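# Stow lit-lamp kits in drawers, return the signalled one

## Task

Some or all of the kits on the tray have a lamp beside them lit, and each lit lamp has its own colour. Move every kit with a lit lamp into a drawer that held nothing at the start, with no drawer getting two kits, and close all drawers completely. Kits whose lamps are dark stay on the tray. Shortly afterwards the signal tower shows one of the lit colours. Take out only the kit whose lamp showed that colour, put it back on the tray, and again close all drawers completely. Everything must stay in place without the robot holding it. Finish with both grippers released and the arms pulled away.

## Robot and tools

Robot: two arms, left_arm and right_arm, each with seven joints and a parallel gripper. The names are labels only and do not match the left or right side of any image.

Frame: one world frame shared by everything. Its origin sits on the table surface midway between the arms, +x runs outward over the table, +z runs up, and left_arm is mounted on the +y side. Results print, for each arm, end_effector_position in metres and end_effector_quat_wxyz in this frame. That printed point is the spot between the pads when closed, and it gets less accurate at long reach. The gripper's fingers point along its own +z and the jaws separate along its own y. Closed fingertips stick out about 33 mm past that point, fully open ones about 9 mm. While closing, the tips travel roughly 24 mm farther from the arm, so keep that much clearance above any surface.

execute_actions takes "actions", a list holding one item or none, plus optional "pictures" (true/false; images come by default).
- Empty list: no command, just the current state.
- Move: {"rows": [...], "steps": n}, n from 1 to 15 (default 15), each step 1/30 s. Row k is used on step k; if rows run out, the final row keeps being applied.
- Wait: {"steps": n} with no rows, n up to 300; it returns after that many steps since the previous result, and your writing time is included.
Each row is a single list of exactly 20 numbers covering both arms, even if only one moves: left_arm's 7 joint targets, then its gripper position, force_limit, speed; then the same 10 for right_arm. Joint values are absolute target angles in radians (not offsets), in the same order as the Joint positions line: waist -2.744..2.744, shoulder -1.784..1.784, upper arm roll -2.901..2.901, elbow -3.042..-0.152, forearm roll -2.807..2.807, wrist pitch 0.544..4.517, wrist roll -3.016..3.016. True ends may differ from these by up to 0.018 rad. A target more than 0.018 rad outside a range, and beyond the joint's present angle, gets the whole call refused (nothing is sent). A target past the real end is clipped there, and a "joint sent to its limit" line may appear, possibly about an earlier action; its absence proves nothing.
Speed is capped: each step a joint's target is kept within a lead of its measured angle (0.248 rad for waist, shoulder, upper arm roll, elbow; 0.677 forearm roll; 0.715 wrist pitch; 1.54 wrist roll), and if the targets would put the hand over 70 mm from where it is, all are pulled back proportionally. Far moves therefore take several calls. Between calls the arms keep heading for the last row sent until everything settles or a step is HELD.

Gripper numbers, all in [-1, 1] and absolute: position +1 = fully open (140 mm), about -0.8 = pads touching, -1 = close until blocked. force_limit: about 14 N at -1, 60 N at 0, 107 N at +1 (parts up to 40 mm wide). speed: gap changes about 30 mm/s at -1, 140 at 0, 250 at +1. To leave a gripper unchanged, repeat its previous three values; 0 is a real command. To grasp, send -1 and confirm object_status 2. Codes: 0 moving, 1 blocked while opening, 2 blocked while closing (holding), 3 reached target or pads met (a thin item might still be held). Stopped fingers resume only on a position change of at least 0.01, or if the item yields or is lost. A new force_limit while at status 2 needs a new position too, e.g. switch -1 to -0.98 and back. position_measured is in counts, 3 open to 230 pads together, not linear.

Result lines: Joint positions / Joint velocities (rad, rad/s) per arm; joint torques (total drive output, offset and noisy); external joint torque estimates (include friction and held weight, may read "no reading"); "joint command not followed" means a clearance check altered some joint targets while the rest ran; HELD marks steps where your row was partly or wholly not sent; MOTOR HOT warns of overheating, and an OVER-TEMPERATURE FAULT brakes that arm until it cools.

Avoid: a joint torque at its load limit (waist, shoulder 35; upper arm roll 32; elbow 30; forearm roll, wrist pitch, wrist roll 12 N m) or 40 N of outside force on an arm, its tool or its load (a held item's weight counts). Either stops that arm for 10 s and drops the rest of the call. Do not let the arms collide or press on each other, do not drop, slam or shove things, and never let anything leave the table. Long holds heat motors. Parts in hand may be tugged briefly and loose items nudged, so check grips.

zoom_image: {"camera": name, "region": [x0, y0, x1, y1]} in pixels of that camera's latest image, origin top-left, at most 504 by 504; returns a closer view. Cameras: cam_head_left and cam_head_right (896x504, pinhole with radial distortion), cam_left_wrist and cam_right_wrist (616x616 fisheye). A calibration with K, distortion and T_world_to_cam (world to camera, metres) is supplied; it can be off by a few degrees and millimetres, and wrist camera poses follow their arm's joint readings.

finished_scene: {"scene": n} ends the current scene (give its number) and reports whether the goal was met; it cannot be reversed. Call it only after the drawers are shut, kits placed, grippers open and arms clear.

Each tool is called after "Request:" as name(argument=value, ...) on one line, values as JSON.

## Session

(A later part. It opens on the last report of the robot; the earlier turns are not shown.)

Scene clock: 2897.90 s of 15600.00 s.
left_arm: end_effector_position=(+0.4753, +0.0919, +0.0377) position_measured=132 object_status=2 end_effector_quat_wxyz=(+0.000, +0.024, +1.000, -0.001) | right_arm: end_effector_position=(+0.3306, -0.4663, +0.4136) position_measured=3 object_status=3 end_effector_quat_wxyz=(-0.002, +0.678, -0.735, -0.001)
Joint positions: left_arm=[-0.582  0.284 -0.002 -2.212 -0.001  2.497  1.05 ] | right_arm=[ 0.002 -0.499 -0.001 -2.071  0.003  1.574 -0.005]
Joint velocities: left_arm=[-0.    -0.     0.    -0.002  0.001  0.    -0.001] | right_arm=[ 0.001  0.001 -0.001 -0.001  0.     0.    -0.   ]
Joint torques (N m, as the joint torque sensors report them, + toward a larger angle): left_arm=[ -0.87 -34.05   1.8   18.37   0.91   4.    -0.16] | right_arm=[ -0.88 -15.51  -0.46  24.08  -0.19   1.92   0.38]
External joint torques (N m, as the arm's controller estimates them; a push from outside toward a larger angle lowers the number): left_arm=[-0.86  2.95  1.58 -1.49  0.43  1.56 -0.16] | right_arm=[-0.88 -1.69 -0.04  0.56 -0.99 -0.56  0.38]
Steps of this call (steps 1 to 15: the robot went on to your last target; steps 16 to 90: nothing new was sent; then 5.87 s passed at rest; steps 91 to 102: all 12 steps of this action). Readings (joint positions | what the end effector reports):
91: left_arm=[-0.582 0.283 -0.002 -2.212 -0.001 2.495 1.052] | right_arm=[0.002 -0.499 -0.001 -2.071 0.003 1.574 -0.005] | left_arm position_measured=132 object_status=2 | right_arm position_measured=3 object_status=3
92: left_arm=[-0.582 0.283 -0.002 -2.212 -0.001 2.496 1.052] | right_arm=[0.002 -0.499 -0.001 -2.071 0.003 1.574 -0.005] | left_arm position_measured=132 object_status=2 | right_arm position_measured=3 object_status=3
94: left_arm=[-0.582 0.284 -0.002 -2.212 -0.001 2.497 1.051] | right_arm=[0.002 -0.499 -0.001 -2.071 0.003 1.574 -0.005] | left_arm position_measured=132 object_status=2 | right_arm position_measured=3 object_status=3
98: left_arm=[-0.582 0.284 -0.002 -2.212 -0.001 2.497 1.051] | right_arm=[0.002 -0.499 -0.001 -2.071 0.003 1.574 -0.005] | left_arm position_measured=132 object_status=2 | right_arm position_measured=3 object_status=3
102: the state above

Request:
execute_actions(actions=[{"rows":[[-0.583,0.284,0,-2.212,0,2.498,1.048,0.1,-0.3,-0.3,0,-0.5,0,-2.07,0,1.571,0,1,0,0],[-0.583,0.284,0,-2.212,0,2.498,1.048,0.1,-0.3,-0.3,0,-0.5,0,-2.07,0,1.571,0,1,0,0],[-0.583,0.284,0,-2.212,0,2.498,1.048,0.1,-0.3,-0.3,0,-0.5,0,-2.07,0,1.571,0,1,0,0],[-0.583,0.284,0,-2.212,0,2.498,1.048,0.1,-0.3,-0.3,0,-0.5,0,-2.07,0,1.571,0,1,0,0],[-0.583,0.284,0,-2.212,0,2.498,1.048,0.1,-0.3,-0.3,0,-0.5,0,-2.07,0,1.571,0,1,0,0],[-0.583,0.284,0,-2.212,0,2.498,1.048,0.1,-0.3,-0.3,0,-0.5,0,-2.07,0,1.571,0,1,0,0],[-0.583,0.278,0,-2.211,0,2.47,1.048,0.1,-0.3,-0.3,0,-0.5,0,-2.07,0,1.571,0,1,0,0],[-0.583,0.27,0,-2.21,0,2.455,1.048,0.1,-0.3,-0.3,0,-0.5,0,-2.07,0,1.571,0,1,0,0],[-0.583,0.261,0,-2.209,0,2.44,1.048,0.1,-0.3,-0.3,0,-0.5,0,-2.07,0,1.571,0,1,0,0],[-0.583,0.25,0,-2.207,0,2.425,1.048,0.1,-0.3,-0.3,0,-0.5,0,-2.07,0,1.571,0,1,0,0],[-0.583,0.238,0,-2.205,0,2.408,1.048,0.1,-0.3,-0.3,0,-0.5,0,-2.07,0,1.571,0,1,0,0],[-0.583,0.224,0,-2.202,0,2.39,1.048,0.1,-0.3,-0.3,0,-0.5,0,-2.07,0,1.571,0,1,0,0],[-0.583,0.208,0,-2.198,0,2.37,1.048,0.1,-0.3,-0.3,0,-0.5,0,-2.07,0,1.571,0,1,0,0],[-0.583,0.19,0,-2.193,0,2.35,1.048,0.1,-0.3,-0.3,0,-0.5,0,-2.07,0,1.571,0,1,0,0],[-0.583,0.17,0,-2.19,0,2.33,1.048,0.1,-0.3,-0.3,0,-0.5,0,-2.07,0,1.571,0,1,0,0]],"steps":15}], pictures=false)

Request:
execute_actions(actions=[{"rows":[[-0.583,0.13,0,-2.21,0,2.31,1.08,-0.2,0,-0.3,0,-0.5,0,-2.07,0,1.571,0,1,0,0],[-0.58,0.085,0,-2.23,0,2.285,1.12,-0.2,0,-0.3,0,-0.5,0,-2.07,0,1.571,0,1,0,0],[-0.57,0.04,0,-2.25,0,2.26,1.16,-0.2,0,-0.3,0,-0.5,0,-2.07,0,1.571,0,1,0,0],[-0.555,-0.005,0,-2.27,0,2.235,1.2,-0.2,0,-0.3,0,-0.5,0,-2.07,0,1.571,0,1,0,0],[-0.535,-0.05,0,-2.29,0,2.21,1.24,-0.2,0,-0.3,0,-0.5,0,-2.07,0,1.571,0,1,0,0],[-0.51,-0.095,0,-2.31,0,2.185,1.28,-0.2,0,-0.3,0,-0.5,0,-2.07,0,1.571,0,1,0,0],[-0.48,-0.14,0,-2.33,0,2.16,1.32,-0.2,0,-0.3,0,-0.5,0,-2.07,0,1.571,0,1,0,0],[-0.445,-0.185,0,-2.35,0,2.135,1.36,-0.2,0,-0.3,0,-0.5,0,-2.07,0,1.571,0,1,0,0],[-0.41,-0.23,0,-2.37,0,2.11,1.4,-0.2,0,-0.3,0,-0.5,0,-2.07,0,1.571,0,1,0,0],[-0.37,-0.275,0,-2.39,0,2.09,1.44,-0.2,0,-0.3,0,-0.5,0,-2.07,0,1.571,0,1,0,0],[-0.33,-0.32,0,-2.41,0,2.07,1.48,-0.2,0,-0.3,0,-0.5,0,-2.07,0,1.571,0,1,0,0],[-0.29,-0.365,0,-2.43,0,2.05,1.52,-0.2,0,-0.3,0,-0.5,0,-2.07,0,1.571,0,1,0,0],[-0.25,-0.41,0,-2.45,0,2.04,1.56,-0.2,0,-0.3,0,-0.5,0,-2.07,0,1.571,0,1,0,0],[-0.21,-0.455,0,-2.472,0,2.04,1.6,-0.2,0,-0.3,0,-0.5,0,-2.07,0,1.571,0,1,0,0],[-0.17,-0.5,0,-2.493,0,2.06,1.64,-0.2,0,-0.3,0,-0.5,0,-2.07,0,1.571,0,1,0,0]],"steps":15}], pictures=false)

Request:
execute_actions(actions=[{"rows":[[-0.13,-0.501,0,-2.525,0,2.12,1.68,-0.2,0,-0.3,0,-0.5,0,-2.07,0,1.571,0,1,0,0],[-0.09,-0.502,0,-2.556,0,2.185,1.72,-0.2,0,-0.3,0,-0.5,0,-2.07,0,1.571,0,1,0,0],[-0.05,-0.502,0,-2.587,0,2.25,1.76,-0.2,0,-0.3,0,-0.5,0,-2.07,0,1.571,0,1,0,0],[-0.01,-0.503,0,-2.618,0,2.315,1.79,-0.2,0,-0.3,0,-0.5,0,-2.07,0,1.571,0,1,0,0],[0.03,-0.503,0,-2.649,0,2.38,1.82,-0.2,0,-0.3,0,-0.5,0,-2.07,0,1.571,0,1,0,0],[0.07,-0.504,0,-2.68,0,2.445,1.85,-0.2,0,-0.3,0,-0.5,0,-2.07,0,1.571,0,1,0,0],[0.105,-0.504,0,-2.711,0,2.51,1.87,-0.2,0,-0.3,0,-0.5,0,-2.07,0,1.571,0,1,0,0],[0.14,-0.505,0,-2.742,0,2.575,1.885,-0.2,0,-0.3,0,-0.5,0,-2.07,0,1.571,0,1,0,0],[0.17,-0.505,0,-2.773,0,2.64,1.895,-0.2,0,-0.3,0,-0.5,0,-2.07,0,1.571,0,1,0,0],[0.195,-0.506,0,-2.804,0,2.705,1.895,-0.2,0,-0.3,0,-0.5,0,-2.07,0,1.571,0,1,0,0],[0.212,-0.506,0,-2.835,0,2.77,1.895,-0.2,0,-0.3,0,-0.5,0,-2.07,0,1.571,0,1,0,0],[0.222,-0.507,0,-2.865,0,2.835,1.895,-0.2,0,-0.3,0,-0.5,0,-2.07,0,1.571,0,1,0,0],[0.222,-0.507,0,-2.895,0,2.90,1.895,-0.2,0,-0.3,0,-0.5,0,-2.07,0,1.571,0,1,0,0],[0.222,-0.508,0,-2.923,0,2.957,1.895,-0.2,0,-0.3,0,-0.5,0,-2.07,0,1.571,0,1,0,0]],"steps":15}], pictures=false)

Request:
execute_actions(actions=[{"rows":[[0.222,-0.508,0,-2.923,0,2.957,1.895,-0.2,0,-0.3,0,-0.5,0,-2.07,0,1.571,0,1,0,0],[0.222,-0.508,0,-2.923,0,2.957,1.895,-0.2,0,-0.3,0,-0.5,0,-2.07,0,1.571,0,1,0,0],[0.222,-0.508,0,-2.923,0,2.957,1.895,-0.2,0,-0.3,0,-0.5,0,-2.07,0,1.571,0,1,0,0],[0.222,-0.49,0,-2.932,0,2.985,1.895,-0.2,0,-0.3,0,-0.5,0,-2.07,0,1.571,0,1,0,0],[0.222,-0.472,0,-2.941,0,3.01,1.895,-0.2,0,-0.3,0,-0.5,0,-2.07,0,1.571,0,1,0,0],[0.222,-0.454,0,-2.949,0,3.035,1.895,-0.2,0,-0.3,0,-0.5,0,-2.07,0,1.571,0,1,0,0],[0.222,-0.435,0,-2.957,0,3.06,1.895,-0.2,0,-0.3,0,-0.5,0,-2.07,0,1.571,0,1,0,0],[0.222,-0.417,0,-2.964,0,3.085,1.895,-0.2,0,-0.3,0,-0.5,0,-2.07,0,1.571,0,1,0,0],[0.222,-0.398,0,-2.971,0,3.11,1.895,-0.2,0,-0.3,0,-0.5,0,-2.07,0,1.571,0,1,0,0],[0.222,-0.38,0,-2.977,0,3.135,1.895,-0.2,0,-0.3,0,-0.5,0,-2.07,0,1.571,0,1,0,0],[0.222,-0.362,0,-2.983,0,3.16,1.895,-0.2,0,-0.3,0,-0.5,0,-2.07,0,1.571,0,1,0,0],[0.222,-0.343,0,-2.988,0,3.187,1.895,-0.2,0,-0.3,0,-0.5,0,-2.07,0,1.571,0,1,0,0],[0.222,-0.325,0,-2.992,0,3.214,1.895,-0.2,0,-0.3,0,-0.5,0,-2.07,0,1.571,0,1,0,0]],"steps":15}], pictures=false)

Request:
execute_actions(actions=[{"steps":18}])

Scene clock: 2967.00 s of 15600.00 s.
left_arm: end_effector_position=(+0.4721, +0.0940, +0.0735) position_measured=117 object_status=3 end_effector_quat_wxyz=(-0.004, +0.024, +1.000, +0.002) | right_arm: end_effector_position=(+0.3306, -0.4663, +0.4136) position_measured=3 object_status=3 end_effector_quat_wxyz=(-0.002, +0.678, -0.735, -0.001)
Joint positions: left_arm=[-0.582  0.212 -0.002 -2.202 -0.001  2.404  1.049] | right_arm=[ 0.002 -0.499 -0.001 -2.071  0.003  1.574 -0.005]
Joint velocities: left_arm=[-0.001 -0.493 -0.     0.106 -0.001 -0.434 -0.   ] | right_arm=[-0.001  0.     0.001 -0.    -0.     0.     0.001]
Joint torques (N m, as the joint torque sensors report them, + toward a larger angle): left_arm=[ -1.1  -37.12   2.33  22.96   0.84   2.13   0.13] | right_arm=[ -0.75 -15.73  -1.01  24.38  -0.16   1.88   0.36]
External joint torques (N m, as the arm's controller estimates them; a push from outside toward a larger angle lowers the number): left_arm=[-0.99 -1.58  2.24  1.08  0.3  -0.62  0.12] | right_arm=[-0.72 -1.79 -0.56  0.75 -0.96 -0.62  0.36]
Steps of this call (steps 1 to 15: the robot went on to your last target; steps 16 to 90: nothing new was sent; then 65.60 s passed at rest; steps 91 to 105: all 15 steps of this action). Readings (joint positions | what the end effector reports):
91: left_arm=[-0.582 0.284 -0.002 -2.212 -0.001 2.497 1.049] | right_arm=[0.002 -0.499 -0.001 -2.071 0.003 1.574 -0.005] | left_arm position_measured=132 object_status=0 | right_arm position_measured=3 object_status=3
92: left_arm=[-0.582 0.284 -0.002 -2.212 -0.001 2.497 1.049] | right_arm=[0.002 -0.499 -0.001 -2.071 0.003 1.574 -0.005] | left_arm position_measured=131 object_status=0 | right_arm position_measured=3 object_status=3
94: left_arm=[-0.582 0.284 -0.002 -2.212 -0.001 2.497 1.049] | right_arm=[0.002 -0.499 -0.001 -2.071 0.003 1.574 -0.005] | left_arm position_measured=117 object_status=0 | right_arm position_measured=3 object_status=3
98: left_arm=[-0.582 0.281 -0.002 -2.212 -0.001 2.487 1.049] | right_arm=[0.002 -0.499 -0.001 -2.071 0.003 1.574 -0.005] | left_arm position_measured=117 object_status=0 | right_arm position_measured=3 object_status=3
105: the state above

Scene clock: 2967.50 s of 15600.00 s.
left_arm: end_effector_position=(+0.4432, +0.2708, +0.2384) position_measured=154 object_status=3 end_effector_quat_wxyz=(+0.033, +0.010, +0.999, -0.009) | right_arm: end_effector_position=(+0.3306, -0.4663, +0.4136) position_measured=3 object_status=3 end_effector_quat_wxyz=(-0.002, +0.678, -0.735, -0.001)
Joint positions: left_arm=[-0.282 -0.372 -0.001 -2.431 -0.001  2.128  1.323] | right_arm=[ 0.002 -0.499 -0.001 -2.071  0.003  1.574 -0.005]
Joint velocities: left_arm=[ 1.109 -1.295  0.073 -0.602 -0.    -0.326  0.826] | right_arm=[ 0.    -0.    -0.     0.001  0.001  0.001 -0.001]
Joint torques (N m, as the joint torque sensors report them, + toward a larger angle): left_arm=[ -2.79 -13.97  -3.04  24.47   1.16   2.66   0.63] | right_arm=[ -0.6  -16.    -0.76  24.55  -0.23   1.87   0.4 ]
External joint torques (N m, as the arm's controller estimates them; a push from outside toward a larger angle lowers the number): left_arm=[ 1.49 -1.32  0.55 -1.76  0.48 -0.61  0.66] | right_arm=[-0.62 -1.96 -0.38  0.87 -1.04 -0.64  0.4 ]
Steps of this call (steps 1 to 15: all 15 steps of this action). Readings (joint positions | what the end effector reports):
1: left_arm=[-0.582 0.190 -0.002 -2.204 -0.001 2.388 1.051] | right_arm=[0.002 -0.499 -0.001 -2.071 0.003 1.574 -0.005] | left_arm position_measured=117 object_status=0 | right_arm position_measured=3 object_status=3
2: left_arm=[-0.582 0.161 -0.002 -2.212 -0.001 2.371 1.058] | right_arm=[0.002 -0.499 -0.001 -2.071 0.003 1.574 -0.005] | left_arm position_measured=122 object_status=0 | right_arm position_measured=3 object_status=3
4: left_arm=[-0.576 0.086 -0.003 -2.238 -0.001 2.332 1.080] | right_arm=[0.002 -0.499 -0.001 -2.071 0.003 1.574 -0.005] | left_arm position_measured=133 object_status=0 | right_arm position_measured=3 object_status=3
8: left_arm=[-0.510 -0.089 -0.006 -2.305 -0.001 2.247 1.155] | right_arm=[0.002 -0.499 -0.001 -2.071 0.003 1.574 -0.005] | left_arm position_measured=154 object_status=0 | right_arm position_measured=3 object_status=3
15: the state above

Scene clock: 2968.00 s of 15600.00 s.
left_arm: end_effector_position=(+0.4347, +0.4887, +0.1591) position_measured=154 object_status=3 end_effector_quat_wxyz=(+0.170, -0.022, +0.985, +0.035) | right_arm: end_effector_position=(+0.3306, -0.4663, +0.4136) position_measured=3 object_status=3 end_effector_quat_wxyz=(-0.002, +0.678, -0.735, -0.001)
Joint positions: left_arm=[ 0.211 -0.503  0.003 -2.884 -0.001  2.73   1.756] | right_arm=[ 0.002 -0.499 -0.001 -2.071  0.003  1.574 -0.005]
Joint velocities: left_arm=[ 0.138 -0.001  0.001 -0.608  0.     1.303  0.439] | right_arm=[ 0.001 -0.001  0.     0.002  0.001  0.001  0.001]
Joint torques (N m, as the joint torque sensors report them, + toward a larger angle): left_arm=[  0.28 -14.69  -2.2   28.11   0.97   5.1    0.58] | right_arm=[ -0.68 -16.1   -1.38  24.41  -0.16   1.91   0.38]
External joint torques (N m, as the arm's controller estimates them; a push from outside toward a larger angle lowers the number): left_arm=[ 1.77  0.8  -0.08 -1.26  0.12  1.01  0.6 ] | right_arm=[-0.72 -1.97 -1.    0.67 -0.97 -0.6   0.39]
Steps of this call (steps 1 to 15: all 15 steps of this action). Readings (joint positions | what the end effector reports):
1: left_arm=[-0.239 -0.415 -0.002 -2.455 -0.001 2.127 1.356] | right_arm=[0.002 -0.499 -0.001 -2.071 0.003 1.574 -0.005] | left_arm position_measured=154 object_status=3 | right_arm position_measured=3 object_status=3
2: left_arm=[-0.192 -0.450 -0.001 -2.482 -0.001 2.137 1.393] | right_arm=[0.002 -0.499 -0.001 -2.071 0.003 1.574 -0.005] | left_arm position_measured=154 object_status=3 | right_arm position_measured=3 object_status=3
4: left_arm=[-0.101 -0.489 0.001 -2.541 -0.001 2.185 1.466] | right_arm=[0.002 -0.499 -0.001 -2.071 0.003 1.574 -0.005] | left_arm position_measured=154 object_status=3 | right_arm position_measured=3 object_status=3
8: left_arm=[0.061 -0.501 0.002 -2.672 -0.001 2.350 1.603] | right_arm=[0.002 -0.499 -0.001 -2.071 0.003 1.574 -0.005] | left_arm position_measured=154 object_status=3 | right_arm position_measured=3 object_status=3
15: the state above

Scene clock: 2968.50 s of 15600.00 s.
left_arm: end_effector_position=(+0.4494, +0.4960, +0.1172) position_measured=154 object_status=3 end_effector_quat_wxyz=(+0.229, +0.027, +0.971, +0.061) | right_arm: end_effector_position=(+0.3306, -0.4663, +0.4136) position_measured=3 object_status=3 end_effector_quat_wxyz=(-0.002, +0.678, -0.735, -0.001)
Joint positions: left_arm=[ 0.219 -0.34   0.003 -2.988 -0.001  3.128  1.863] | right_arm=[ 0.002 -0.499 -0.001 -2.071  0.003  1.574 -0.005]
Joint velocities: left_arm=[-0.001  0.239  0.    -0.094  0.001  0.468  0.084] | right_arm=[ 0.    -0.001  0.001 -0.001  0.001  0.     0.001]
Joint torques (N m, as the joint torque sensors report them, + toward a larger angle): left_arm=[  1.31 -16.62  -1.09  19.3    0.87   4.8    0.39] | right_arm=[ -0.98 -16.09  -0.56  24.32  -0.22   1.83   0.36]
External joint torques (N m, as the arm's controller estimates them; a push from outside toward a larger angle lowers the number): left_arm=[ 1.24  2.07 -0.83 -2.24  0.49  0.93  0.4 ] | right_arm=[-1.04 -2.08 -0.23  0.68 -1.04 -0.67  0.36]
Steps of this call (steps 1 to 15: all 15 steps of this action). Readings (joint positions | what the end effector reports):
1: left_arm=[0.214 -0.503 0.003 -2.900 -0.001 2.769 1.769] | right_arm=[0.002 -0.499 -0.001 -2.071 0.003 1.574 -0.005] | left_arm position_measured=154 object_status=3 | right_arm position_measured=3 object_status=3
2: left_arm=[0.216 -0.503 0.003 -2.910 -0.001 2.801 1.782] | right_arm=[0.002 -0.499 -0.001 -2.071 0.003 1.574 -0.005] | left_arm position_measured=154 object_status=3 | right_arm position_measured=3 object_status=3
4: left_arm=[0.218 -0.502 0.003 -2.919 -0.001 2.856 1.803] | right_arm=[0.002 -0.499 -0.001 -2.071 0.003 1.574 -0.005] | left_arm position_measured=154 object_status=3 | right_arm position_measured=3 object_status=3
8: left_arm=[0.219 -0.455 0.003 -2.944 -0.001 2.963 1.833] | right_arm=[0.002 -0.499 -0.001 -2.071 0.003 1.574 -0.005] | left_arm position_measured=154 object_status=3 | right_arm position_measured=3 object_status=3
15: the state above

Scene clock: 2969.10 s of 15600.00 s.
left_arm: end_effector_position=(+0.4632, +0.4994, +0.1283) position_measured=154 object_status=3 end_effector_quat_wxyz=(+0.258, +0.037, +0.963, +0.072) | right_arm: end_effector_position=(+0.3306, -0.4663, +0.4136) position_measured=3 object_status=3 end_effector_quat_wxyz=(-0.002, +0.678, -0.735, -0.001)
Joint positions: left_arm=[ 0.219 -0.327  0.003 -2.992 -0.001  3.208  1.885] | right_arm=[ 0.002 -0.499 -0.001 -2.071  0.003  1.574 -0.005]
Joint velocities: left_arm=[ 0.002 -0.002  0.001  0.001 -0.001  0.015  0.013] | right_arm=[-0.001  0.    -0.001  0.     0.    -0.001  0.   ]
Joint torques (N m, as the joint torque sensors report them, + toward a larger angle): left_arm=[  0.5  -13.53  -1.41  17.26   0.71   4.13   0.5 ] | right_arm=[ -0.73 -15.47  -0.81  24.13  -0.16   1.85   0.44]
External joint torques (N m, as the arm's controller estimates them; a push from outside toward a larger angle lowers the number): left_arm=[ 0.44  1.16 -1.14 -1.08  0.33  0.78  0.51] | right_arm=[-0.7  -1.41 -0.35  0.4  -0.97 -0.66  0.44]
Steps of this call (steps 1 to 18: the robot went on to your last target). Readings (joint positions | what the end effector reports):
1: left_arm=[0.219 -0.334 0.003 -2.990 -0.001 3.142 1.865] | right_arm=[0.002 -0.499 -0.001 -2.071 0.003 1.574 -0.005] | left_arm position_measured=154 object_status=3 | right_arm position_measured=3 object_status=3
2: left_arm=[0.219 -0.330 0.003 -2.991 -0.001 3.154 1.868] | right_arm=[0.002 -0.499 -0.001 -2.071 0.003 1.574 -0.005] | left_arm position_measured=154 object_status=3 | right_arm position_measured=3 object_status=3
4: left_arm=[0.219 -0.328 0.003 -2.992 -0.001 3.172 1.872] | right_arm=[0.002 -0.499 -0.001 -2.071 0.003 1.574 -0.005] | left_arm position_measured=154 object_status=3 | right_arm position_measured=3 object_status=3
8: left_arm=[0.219 -0.327 0.003 -2.992 -0.001 3.193 1.878] | right_arm=[0.002 -0.499 -0.001 -2.071 0.003 1.574 -0.005] | left_arm position_measured=154 object_status=3 | right_arm position_measured=3 object_status=3
18: the state above
camera_calibration (this result's frames):
cam_left_wrist: T_world_to_cam=[[0.199136, 0.962059, 0.186513, -0.588404], [0.562266, -0.268048, 0.782309, -0.213873], [0.802622, -0.0509156, -0.594311, -0.0795092], [0, 0, 0, 1]] pos_world=[0.301241, 0.504703, 0.229807]
cam_right_wrist: T_world_to_cam=[[-0.996605, 0.0810908, 0.0142462, 0.358503], [0.0801591, 0.916164, 0.392707, 0.229631], [0.018793, 0.392516, -0.919553, 0.73342], [0, 0, 0, 1]] pos_world=[0.325095, -0.52733, 0.579134]

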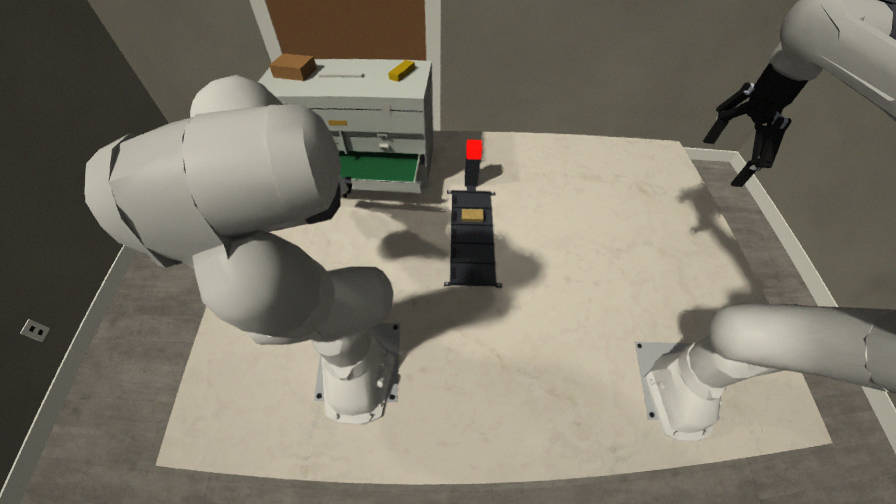

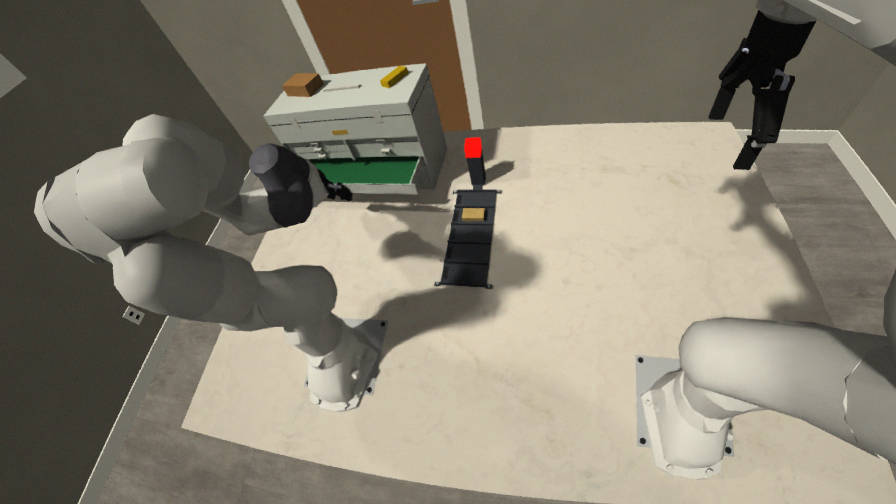

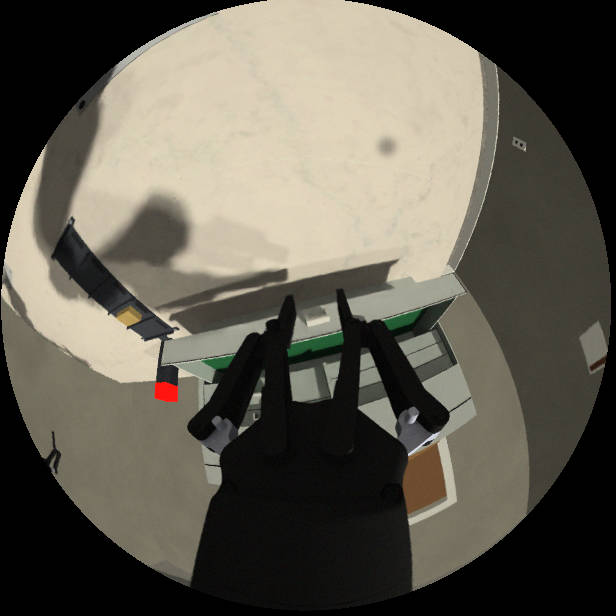

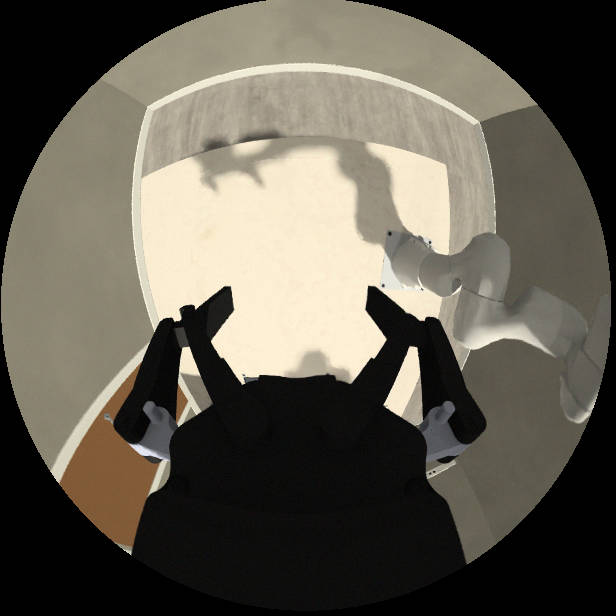

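Straddle-push closed (as before).

Request:
execute_actions(actions=[{"rows":[[0.215,-0.315,0,-2.983,0,3.213,1.895,-0.2,0,-0.3,0,-0.5,0,-2.07,0,1.571,0,1,0,0],[0.213,-0.305,0,-2.973,0,3.213,1.895,-0.2,0,-0.3,0,-0.5,0,-2.07,0,1.571,0,1,0,0],[0.211,-0.295,0,-2.964,0,3.213,1.895,-0.2,0,-0.3,0,-0.5,0,-2.07,0,1.571,0,1,0,0],[0.209,-0.285,0,-2.954,0,3.214,1.894,-0.2,0,-0.3,0,-0.5,0,-2.07,0,1.571,0,1,0,0],[0.207,-0.275,0,-2.945,0,3.214,1.893,-0.2,0,-0.3,0,-0.5,0,-2.07,0,1.571,0,1,0,0],[0.205,-0.265,0,-2.935,0,3.214,1.892,-0.2,0,-0.3,0,-0.5,0,-2.07,0,1.571,0,1,0,0],[0.2025,-0.251,0,-2.92,0,3.214,1.889,-0.2,0,-0.3,0,-0.5,0,-2.07,0,1.571,0,1,0,0],[0.2,-0.237,0,-2.905,0,3.214,1.886,-0.2,0,-0.3,0,-0.5,0,-2.07,0,1.571,0,1,0,0],[0.1975,-0.222,0,-2.89,0,3.213,1.883,-0.2,0,-0.3,0,-0.5,0,-2.07,0,1.571,0,1,0,0],[0.195,-0.208,0,-2.876,0,3.212,1.88,-0.2,0,-0.3,0,-0.5,0,-2.07,0,1.571,0,1,0,0],[0.1925,-0.194,0,-2.861,0,3.211,1.877,-0.2,0,-0.3,0,-0.5,0,-2.07,0,1.571,0,1,0,0],[0.19,-0.18,0,-2.846,0,3.21,1.874,-0.2,0,-0.3,0,-0.5,0,-2.07,0,1.571,0,1,0,0],[0.188,-0.167,0,-2.831,0,3.208,1.871,-0.2,0,-0.3,0,-0.5,0,-2.07,0,1.571,0,1,0,0],[0.185,-0.154,0,-2.816,0,3.206,1.868,-0.2,0,-0.3,0,-0.5,0,-2.07,0,1.571,0,1,0,0],[0.183,-0.14,0,-2.801,0,3.204,1.865,-0.2,0,-0.3,0,-0.5,0,-2.07,0,1.571,0,1,0,0]],"steps":15}], pictures=false)

Request:
execute_actions(actions=[{"rows":[[0.181,-0.127,0,-2.786,0,3.202,1.862,-0.2,0,-0.3,0,-0.5,0,-2.07,0,1.571,0,1,0,0],[0.178,-0.114,0,-2.771,0,3.2,1.86,-0.2,0,-0.3,0,-0.5,0,-2.07,0,1.571,0,1,0,0],[0.176,-0.101,0,-2.756,0,3.197,1.857,-0.2,0,-0.3,0,-0.5,0,-2.07,0,1.571,0,1,0,0],[0.174,-0.089,0,-2.74,0,3.194,1.854,-0.2,0,-0.3,0,-0.5,0,-2.07,0,1.571,0,1,0,0],[0.172,-0.076,0,-2.725,0,3.191,1.851,-0.2,0,-0.3,0,-0.5,0,-2.07,0,1.571,0,1,0,0],[0.17,-0.064,0,-2.709,0,3.188,1.848,-0.2,0,-0.3,0,-0.5,0,-2.07,0,1.571,0,1,0,0],[0.168,-0.052,0,-2.694,0,3.184,1.845,-0.2,0,-0.3,0,-0.5,0,-2.07,0,1.571,0,1,0,0],[0.166,-0.039,0,-2.678,0,3.18,1.842,-0.2,0,-0.3,0,-0.5,0,-2.07,0,1.571,0,1,0,0],[0.164,-0.027,0,-2.663,0,3.176,1.839,-0.2,0,-0.3,0,-0.5,0,-2.07,0,1.571,0,1,0,0],[0.162,-0.015,0,-2.647,0,3.172,1.836,-0.2,0,-0.3,0,-0.5,0,-2.07,0,1.571,0,1,0,0],[0.16,-0.003,0,-2.632,0,3.168,1.834,-0.2,0,-0.3,0,-0.5,0,-2.07,0,1.571,0,1,0,0],[0.158,0.009,0,-2.616,0,3.164,1.832,-0.2,0,-0.3,0,-0.5,0,-2.07,0,1.571,0,1,0,0],[0.156,0.019,0,-2.603,0,3.161,1.83,-0.2,0,-0.3,0,-0.5,0,-2.07,0,1.571,0,1,0,0],[0.155,0.028,0,-2.592,0,3.158,1.828,-0.2,0,-0.3,0,-0.5,0,-2.07,0,1.571,0,1,0,0],[0.154,0.036,0,-2.582,0,3.156,1.827,-0.2,0,-0.3,0,-0.5,0,-2.07,0,1.571,0,1,0,0]],"steps":15}], pictures=false)

Request:
execute_actions(actions=[{"rows":[[0.153,0.042,0,-2.574,0,3.154,1.826,-0.2,0,-0.3,0,-0.5,0,-2.07,0,1.571,0,1,0,0],[0.152,0.047,0,-2.567,0,3.152,1.825,-0.2,0,-0.3,0,-0.5,0,-2.07,0,1.571,0,1,0,0],[0.152,0.051,0,-2.561,0,3.152,1.825,-0.2,0,-0.3,0,-0.5,0,-2.07,0,1.571,0,1,0,0],[0.151,0.054,0,-2.556,0,3.151,1.825,-0.2,0,-0.3,0,-0.5,0,-2.07,0,1.571,0,1,0,0],[0.151,0.057,0,-2.551,0,3.151,1.825,-0.2,0,-0.3,0,-0.5,0,-2.07,0,1.571,0,1,0,0],[0.15,0.06,0,-2.547,0,3.15,1.825,-0.2,0,-0.3,0,-0.5,0,-2.07,0,1.571,0,1,0,0],[0.15,0.062,0,-2.543,0,3.15,1.825,-0.2,0,-0.3,0,-0.5,0,-2.07,0,1.571,0,1,0,0],[0.15,0.064,0,-2.54,0,3.15,1.825,-0.2,0,-0.3,0,-0.5,0,-2.07,0,1.571,0,1,0,0]],"steps":15}], pictures=false)

Request:
execute_actions(actions=[{"rows":[[0.153,0.045,0,-2.57,0,3.152,1.825,-0.2,0,-0.3,0,-0.5,0,-2.07,0,1.571,0,1,0,0],[0.158,0.021,0,-2.601,0,3.162,1.83,-0.2,0,-0.3,0,-0.5,0,-2.07,0,1.571,0,1,0,0],[0.162,-0.003,0,-2.632,0,3.172,1.835,-0.2,0,-0.3,0,-0.5,0,-2.07,0,1.571,0,1,0,0],[0.166,-0.027,0,-2.663,0,3.18,1.84,-0.2,0,-0.3,0,-0.5,0,-2.07,0,1.571,0,1,0,0],[0.17,-0.052,0,-2.694,0,3.187,1.846,-0.2,0,-0.3,0,-0.5,0,-2.07,0,1.571,0,1,0,0],[0.174,-0.076,0,-2.725,0,3.194,1.852,-0.2,0,-0.3,0,-0.5,0,-2.07,0,1.571,0,1,0,0],[0.178,-0.101,0,-2.756,0,3.2,1.858,-0.2,0,-0.3,0,-0.5,0,-2.07,0,1.571,0,1,0,0],[0.183,-0.127,0,-2.786,0,3.204,1.864,-0.2,0,-0.3,0,-0.5,0,-2.07,0,1.571,0,1,0,0],[0.187,-0.154,0,-2.816,0,3.207,1.87,-0.2,0,-0.3,0,-0.5,0,-2.07,0,1.571,0,1,0,0],[0.19,-0.18,0,-2.846,0,3.21,1.875,-0.2,0,-0.3,0,-0.5,0,-2.07,0,1.571,0,1,0,0]],"steps":15}])

Scene clock: 3017.47 s of 15600.00 s.
left_arm: end_effector_position=(+0.5145, +0.4971, +0.1262) position_measured=154 object_status=3 end_effector_quat_wxyz=(+0.257, +0.051, +0.963, +0.068) | right_arm: end_effector_position=(+0.3306, -0.4663, +0.4136) position_measured=3 object_status=3 end_effector_quat_wxyz=(-0.002, +0.678, -0.735, -0.001)
Joint positions: left_arm=[ 0.191 -0.17   0.002 -2.837 -0.001  3.207  1.885] | right_arm=[ 0.002 -0.499 -0.001 -2.071  0.003  1.574 -0.005]
Joint velocities: left_arm=[-0.069  0.391 -0.001  0.416 -0.    -0.015 -0.04 ] | right_arm=[ 0.    -0.001 -0.001 -0.     0.001 -0.001 -0.001]
Joint torques (N m, as the joint torque sensors report them, + toward a larger angle): left_arm=[ -1.71 -21.39  -1.11  19.06   0.72   3.35  -0.27] | right_arm=[ -0.52 -15.54  -0.94  24.4   -0.16   1.84   0.41]
External joint torques (N m, as the arm's controller estimates them; a push from outside toward a larger angle lowers the number): left_arm=[-2.1   0.98 -0.98  2.72  0.34  0.37 -0.32] | right_arm=[-0.48 -1.53 -0.47  0.76 -0.97 -0.66  0.41]
Steps of this call (steps 1 to 15: the robot went on to your last target; steps 16 to 90: nothing new was sent; then 44.87 s passed at rest; steps 91 to 105: all 15 steps of this action). Readings (joint positions | what the end effector reports):
91: left_arm=[0.219 -0.325 0.003 -2.990 -0.001 3.210 1.888] | right_arm=[0.002 -0.499 -0.001 -2.071 0.003 1.574 -0.005] | left_arm position_measured=154 object_status=3 | right_arm position_measured=3 object_status=3
92: left_arm=[0.218 -0.320 0.003 -2.986 -0.001 3.210 1.888] | right_arm=[0.002 -0.499 -0.001 -2.071 0.003 1.574 -0.005] | left_arm position_measured=154 object_status=3 | right_arm position_measured=3 object_status=3
94: left_arm=[0.215 -0.305 0.003 -2.972 -0.001 3.210 1.888] | right_arm=[0.002 -0.499 -0.001 -2.071 0.003 1.574 -0.005] | left_arm position_measured=154 object_status=3 | right_arm position_measured=3 object_status=3
98: left_arm=[0.208 -0.265 0.003 -2.935 -0.001 3.209 1.888] | right_arm=[0.002 -0.499 -0.001 -2.071 0.003 1.574 -0.005] | left_arm position_measured=154 object_status=3 | right_arm position_measured=3 object_status=3
105: the state above

Scene clock: 3017.97 s of 15600.00 s.
left_arm: end_effector_position=(+0.5871, +0.4934, +0.1248) position_measured=154 object_status=3 end_effector_quat_wxyz=(+0.258, +0.052, +0.963, +0.060) | right_arm: end_effector_position=(+0.3306, -0.4663, +0.4136) position_measured=3 object_status=3 end_effector_quat_wxyz=(-0.002, +0.678, -0.735, -0.001)
Joint positions: left_arm=[ 0.16   0.016  0.002 -2.613 -0.001  3.167  1.855] | right_arm=[ 0.002 -0.499 -0.001 -2.071  0.003  1.574 -0.005]
Joint velocities: left_arm=[-0.043  0.272 -0.003  0.35   0.001 -0.066 -0.065] | right_arm=[ 0.     0.001 -0.    -0.    -0.001  0.001 -0.001]
Joint torques (N m, as the joint torque sensors report them, + toward a larger angle): left_arm=[ -2.46 -28.14  -1.15  19.05   0.76   3.61  -0.39] | right_arm=[ -0.55 -15.47  -0.74  24.63  -0.18   1.87   0.43]
External joint torques (N m, as the arm's controller estimates them; a push from outside toward a larger angle lowers the number): left_arm=[-2.69  0.75 -1.36  2.04  0.37  0.69 -0.43] | right_arm=[-0.53 -1.48 -0.31  1.   -0.98 -0.63  0.43]
Steps of this call (steps 1 to 15: all 15 steps of this action). Readings (joint positions | what the end effector reports):
1: left_arm=[0.189 -0.156 0.002 -2.822 -0.001 3.205 1.883] | right_arm=[0.002 -0.499 -0.001 -2.071 0.003 1.574 -0.005] | left_arm position_measured=154 object_status=3 | right_arm position_measured=3 object_status=3
2: left_arm=[0.187 -0.143 0.002 -2.808 -0.001 3.204 1.882] | right_arm=[0.002 -0.499 -0.001 -2.071 0.003 1.574 -0.005] | left_arm position_measured=154 object_status=3 | right_arm position_measured=3 object_status=3
4: left_arm=[0.182 -0.116 0.002 -2.778 -0.001 3.200 1.878] | right_arm=[0.002 -0.499 -0.001 -2.071 0.003 1.574 -0.005] | left_arm position_measured=154 object_status=3 | right_arm position_measured=3 object_status=3
8: left_arm=[0.173 -0.066 0.002 -2.717 -0.001 3.190 1.870] | right_arm=[0.002 -0.499 -0.001 -2.071 0.003 1.574 -0.005] | left_arm position_measured=154 object_status=3 | right_arm position_measured=3 object_status=3
15: the state above

Scene clock: 3018.47 s of 15600.00 s.
left_arm: end_effector_position=(+0.6048, +0.4924, +0.1243) position_measured=154 object_status=3 end_effector_quat_wxyz=(+0.256, +0.048, +0.964, +0.057) | right_arm: end_effector_position=(+0.3306, -0.4663, +0.4136) position_measured=3 object_status=3 end_effector_quat_wxyz=(-0.002, +0.678, -0.735, -0.001)
Joint positions: left_arm=[ 0.153  0.058  0.002 -2.552 -0.001  3.14   1.841] | right_arm=[ 0.002 -0.499 -0.001 -2.071  0.003  1.574 -0.005]
Joint velocities: left_arm=[-0.     0.001  0.     0.007  0.    -0.015 -0.006] | right_arm=[-0.    -0.001 -0.     0.     0.001  0.001 -0.   ]
Joint torques (N m, as the joint torque sensors report them, + toward a larger angle): left_arm=[ -2.34 -24.82  -1.34  25.36   0.81   5.27  -0.65] | right_arm=[ -0.89 -15.68  -1.03  24.25  -0.17   1.85   0.38]
External joint torques (N m, as the arm's controller estimates them; a push from outside toward a larger angle lowers the number): left_arm=[-2.37  4.06 -1.43  6.3   0.39  1.96 -0.64] | right_arm=[-0.95 -1.61 -0.69  0.59 -0.98 -0.65  0.38]
Steps of this call (steps 1 to 15: all 15 steps of this action). Readings (joint positions | what the end effector reports):
1: left_arm=[0.158 0.025 0.002 -2.602 -0.001 3.164 1.853] | right_arm=[0.002 -0.499 -0.001 -2.071 0.003 1.574 -0.005] | left_arm position_measured=154 object_status=3 | right_arm position_measured=3 object_status=3
2: left_arm=[0.157 0.032 0.002 -2.592 -0.001 3.161 1.851] | right_arm=[0.002 -0.499 -0.001 -2.071 0.003 1.574 -0.005] | left_arm position_measured=154 object_status=3 | right_arm position_measured=3 object_status=3
4: left_arm=[0.155 0.044 0.002 -2.576 -0.001 3.157 1.847] | right_arm=[0.002 -0.499 -0.001 -2.071 0.003 1.574 -0.005] | left_arm position_measured=154 object_status=3 | right_arm position_measured=3 object_status=3
8: left_arm=[0.153 0.057 0.002 -2.557 -0.001 3.149 1.843] | right_arm=[0.002 -0.499 -0.001 -2.071 0.003 1.574 -0.005] | left_arm position_measured=154 object_status=3 | right_arm position_measured=3 object_status=3
15: the state above

Scene clock: 3018.97 s of 15600.00 s.
left_arm: end_effector_position=(+0.5130, +0.4937, +0.1250) position_measured=154 object_status=3 end_effector_quat_wxyz=(+0.255, +0.040, +0.964, +0.063) | right_arm: end_effector_position=(+0.3306, -0.4663, +0.4136) position_measured=3 object_status=3 end_effector_quat_wxyz=(-0.002, +0.678, -0.735, -0.001)
Joint positions: left_arm=[ 0.187 -0.173  0.001 -2.839 -0.001  3.197  1.856] | right_arm=[ 0.002 -0.499 -0.001 -2.071  0.003  1.574 -0.005]
Joint velocities: left_arm=[ 0.008 -0.072  0.    -0.086  0.     0.049  0.039] | right_arm=[-0.     0.     0.     0.001  0.    -0.    -0.   ]
Joint torques (N m, as the joint torque sensors report them, + toward a larger angle): left_arm=[  0.68 -20.35  -1.11  17.68   0.78   4.05   0.52] | right_arm=[ -0.68 -15.92  -0.88  24.58  -0.18   1.9    0.38]
External joint torques (N m, as the arm's controller estimates them; a push from outside toward a larger angle lowers the number): left_arm=[ 0.81 -0.99 -0.77 -1.31  0.34  0.69  0.52] | right_arm=[-0.74 -1.82 -0.55  0.86 -1.   -0.6   0.38]
Steps of this call (steps 1 to 15: all 15 steps of this action). Readings (joint positions | what the end effector reports):
1: left_arm=[0.153 0.055 0.002 -2.556 -0.001 3.141 1.840] | right_arm=[0.002 -0.499 -0.001 -2.071 0.003 1.574 -0.005] | left_arm position_measured=154 object_status=3 | right_arm position_measured=3 object_status=3
2: left_arm=[0.153 0.047 0.002 -2.568 -0.001 3.144 1.840] | right_arm=[0.002 -0.499 -0.001 -2.071 0.003 1.574 -0.005] | left_arm position_measured=154 object_status=3 | right_arm position_measured=3 object_status=3
4: left_arm=[0.157 0.015 0.001 -2.610 -0.001 3.154 1.840] | right_arm=[0.002 -0.499 -0.001 -2.071 0.003 1.574 -0.005] | left_arm position_measured=154 object_status=3 | right_arm position_measured=3 object_status=3
8: left_arm=[0.171 -0.074 0.001 -2.722 -0.001 3.175 1.843] | right_arm=[0.002 -0.499 -0.001 -2.071 0.003 1.574 -0.005] | left_arm position_measured=154 object_status=3 | right_arm position_measured=3 object_status=3
15: the state above
camera_calibration (this result's frames):
cam_left_wrist: T_world_to_cam=[[0.209465, 0.963032, 0.169394, -0.595866], [0.566142, -0.26069, 0.782, -0.246375], [0.79725, -0.0679008, -0.599818, -0.109871], [0, 0, 0, 1]] pos_world=[0.351891, 0.50215, 0.227699]
cam_right_wrist: T_world_to_cam=[[-0.996605, 0.0810906, 0.0142446, 0.358503], [0.0801584, 0.916164, 0.392705, 0.229632], [0.0187943, 0.392514, -0.919554, 0.733421], [0, 0, 0, 1]] pos_world=[0.325095, -0.52733, 0.579135]

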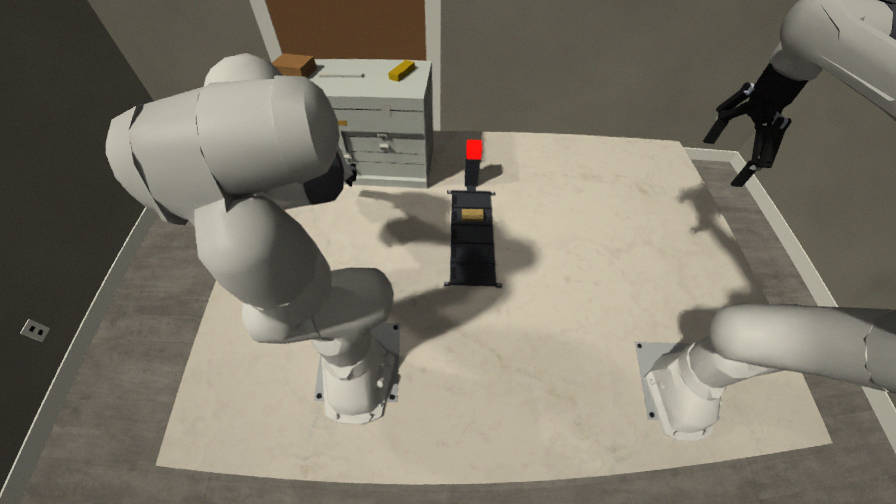

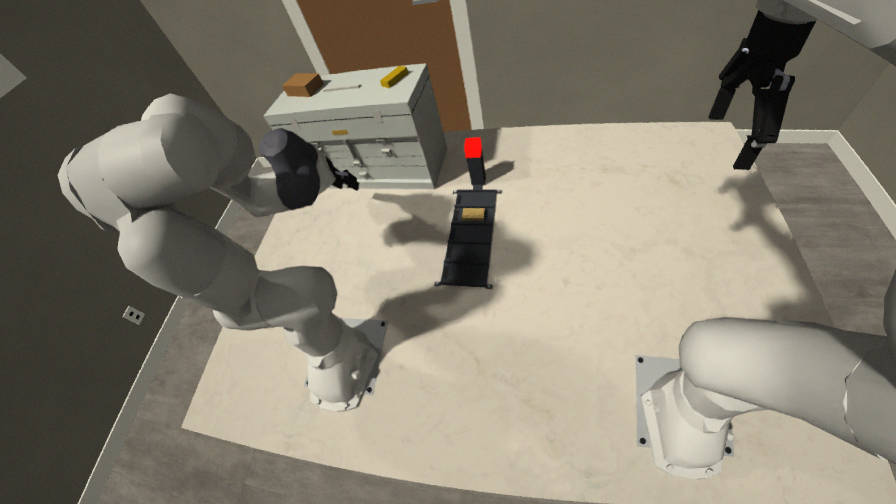

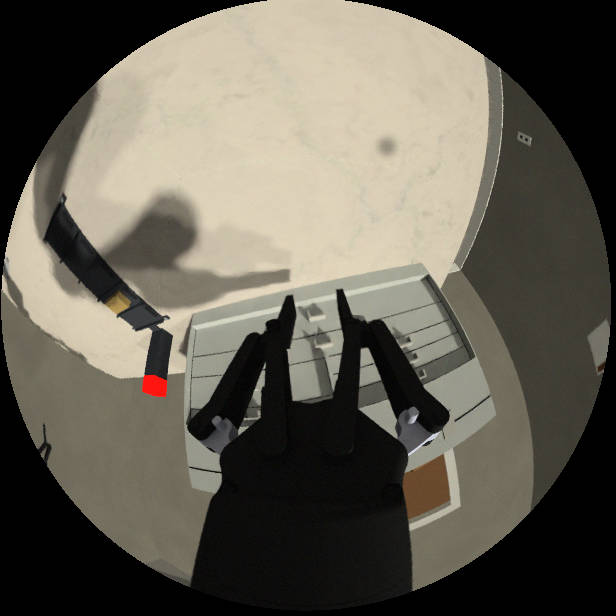

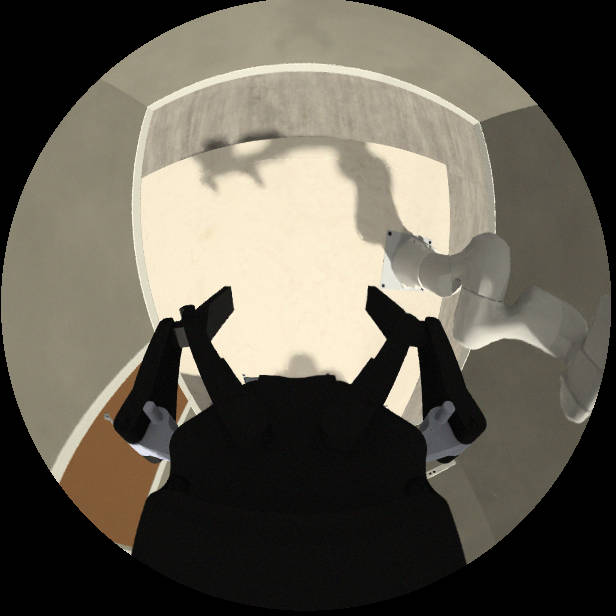

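Request:
execute_actions(actions=[])

Scene clock: 3042.03 s of 15600.00 s.
left_arm: end_effector_position=(+0.5127, +0.4939, +0.1267) position_measured=154 object_status=3 end_effector_quat_wxyz=(+0.258, +0.045, +0.963, +0.066) | right_arm: end_effector_position=(+0.3306, -0.4663, +0.4136) position_measured=3 object_status=3 end_effector_quat_wxyz=(-0.002, +0.678, -0.735, -0.001)
Joint positions: left_arm=[ 0.187 -0.178  0.001 -2.845 -0.001  3.206  1.868] | right_arm=[ 0.002 -0.499 -0.001 -2.071  0.003  1.574 -0.005]
Joint velocities: left_arm=[ 0.002  0.001  0.001 -0.     0.     0.    -0.002] | right_arm=[ 0.    -0.001 -0.    -0.001  0.001 -0.    -0.   ]
Joint torques (N m, as the joint torque sensors report them, + toward a larger angle): left_arm=[  1.55 -21.02  -1.01  16.72   0.81   4.     0.45] | right_arm=[ -0.62 -15.38  -0.99  24.57  -0.16   1.85   0.4 ]
External joint torques (N m, as the arm's controller estimates them; a push from outside toward a larger angle lowers the number): left_arm=[ 1.51 -1.26 -0.87 -1.51  0.43  0.67  0.46] | right_arm=[-0.6  -1.33 -0.54  0.93 -0.97 -0.65  0.4 ]
Steps of this call (steps 1 to 15: the robot went on to your last target; steps 16 to 90: nothing new was sent; then 20.07 s passed at rest). Readings (joint positions | what the end effector reports):
1: left_arm=[0.187 -0.175 0.001 -2.841 -0.001 3.199 1.857] | right_arm=[0.002 -0.499 -0.001 -2.071 0.003 1.574 -0.005] | left_arm position_measured=154 object_status=3 | right_arm position_measured=3 object_status=3
2: left_arm=[0.187 -0.176 0.001 -2.842 -0.001 3.200 1.859] | right_arm=[0.002 -0.499 -0.001 -2.071 0.003 1.574 -0.005] | left_arm position_measured=154 object_status=3 | right_arm position_measured=3 object_status=3
4: left_arm=[0.187 -0.177 0.001 -2.844 -0.001 3.202 1.861] | right_arm=[0.002 -0.499 -0.001 -2.071 0.003 1.574 -0.005] | left_arm position_measured=154 object_status=3 | right_arm position_measured=3 object_status=3
8: left_arm=[0.187 -0.178 0.001 -2.844 -0.001 3.204 1.863] | right_arm=[0.002 -0.499 -0.001 -2.071 0.003 1.574 -0.005] | left_arm position_measured=154 object_status=3 | right_arm position_measured=3 object_status=3
90: the state above
All arms were judged still, so your last target was given up. Only a new action makes them travel on or press farther. Fingers that are still opening or closing keep moving.
camera_calibration (this result's frames):
cam_left_wrist: T_world_to_cam=[[0.217935, 0.959604, 0.177944, -0.599996], [0.558674, -0.272161, 0.783462, -0.23822], [0.800242, -0.0713313, -0.595419, -0.10904], [0, 0, 0, 1]] pos_world=[0.351106, 0.503147, 0.228477]
cam_right_wrist: T_world_to_cam=[[-0.996605, 0.0810904, 0.0142438, 0.358504], [0.0801579, 0.916165, 0.392705, 0.229632], [0.0187949, 0.392514, -0.919554, 0.733421], [0, 0, 0, 1]] pos_world=[0.325095, -0.527329, 0.579136]

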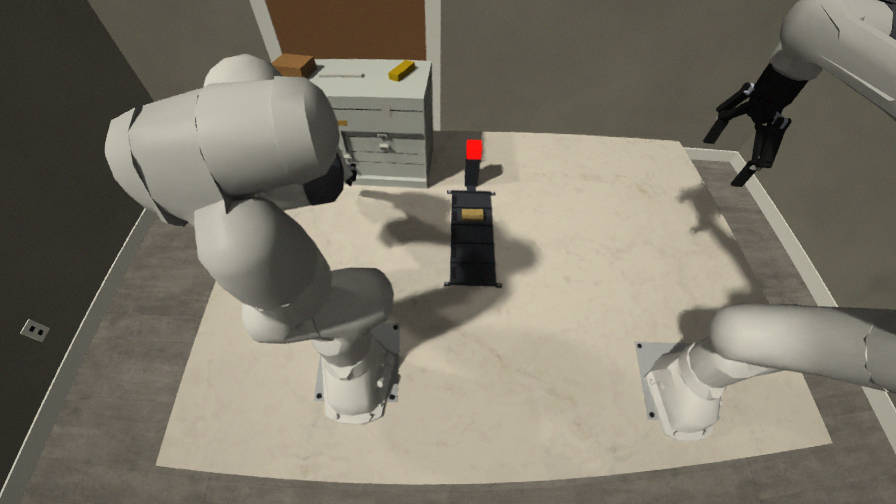

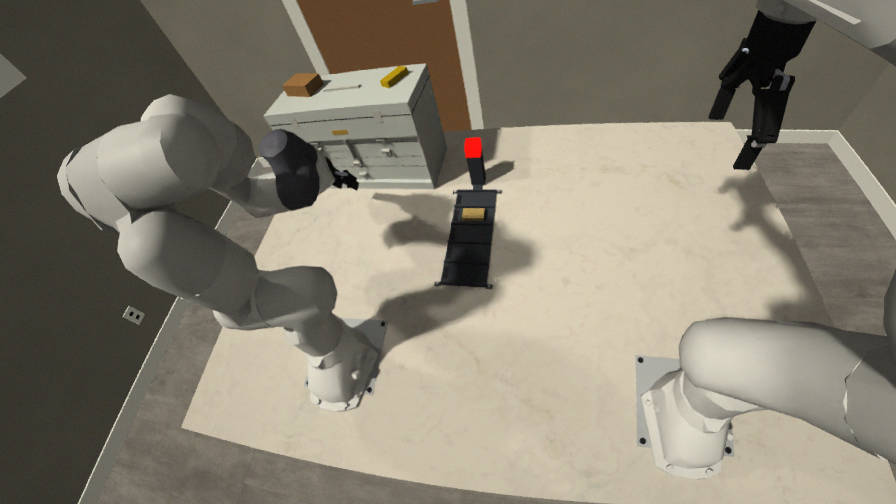

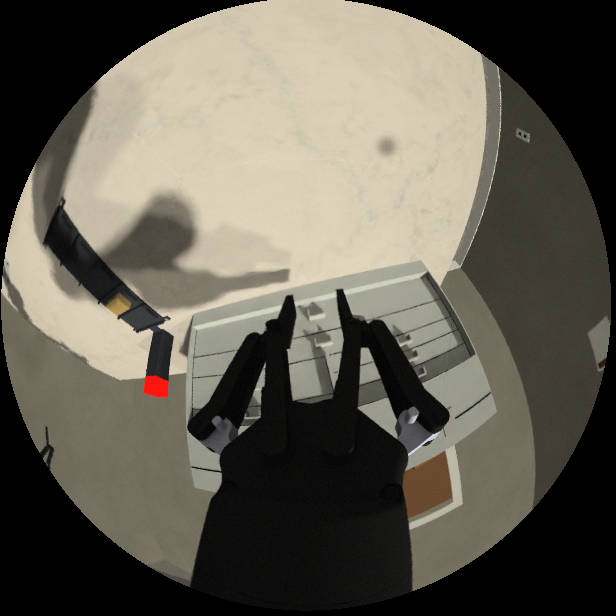

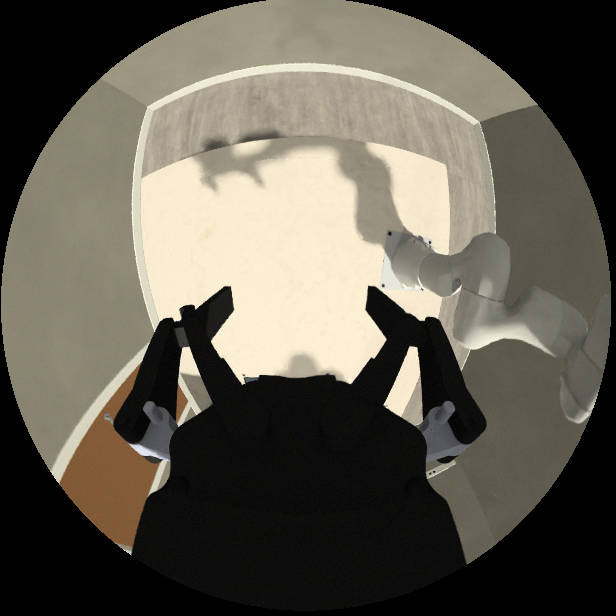

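Request:
finished_scene(scene=1)

The scene is finished: the task was done.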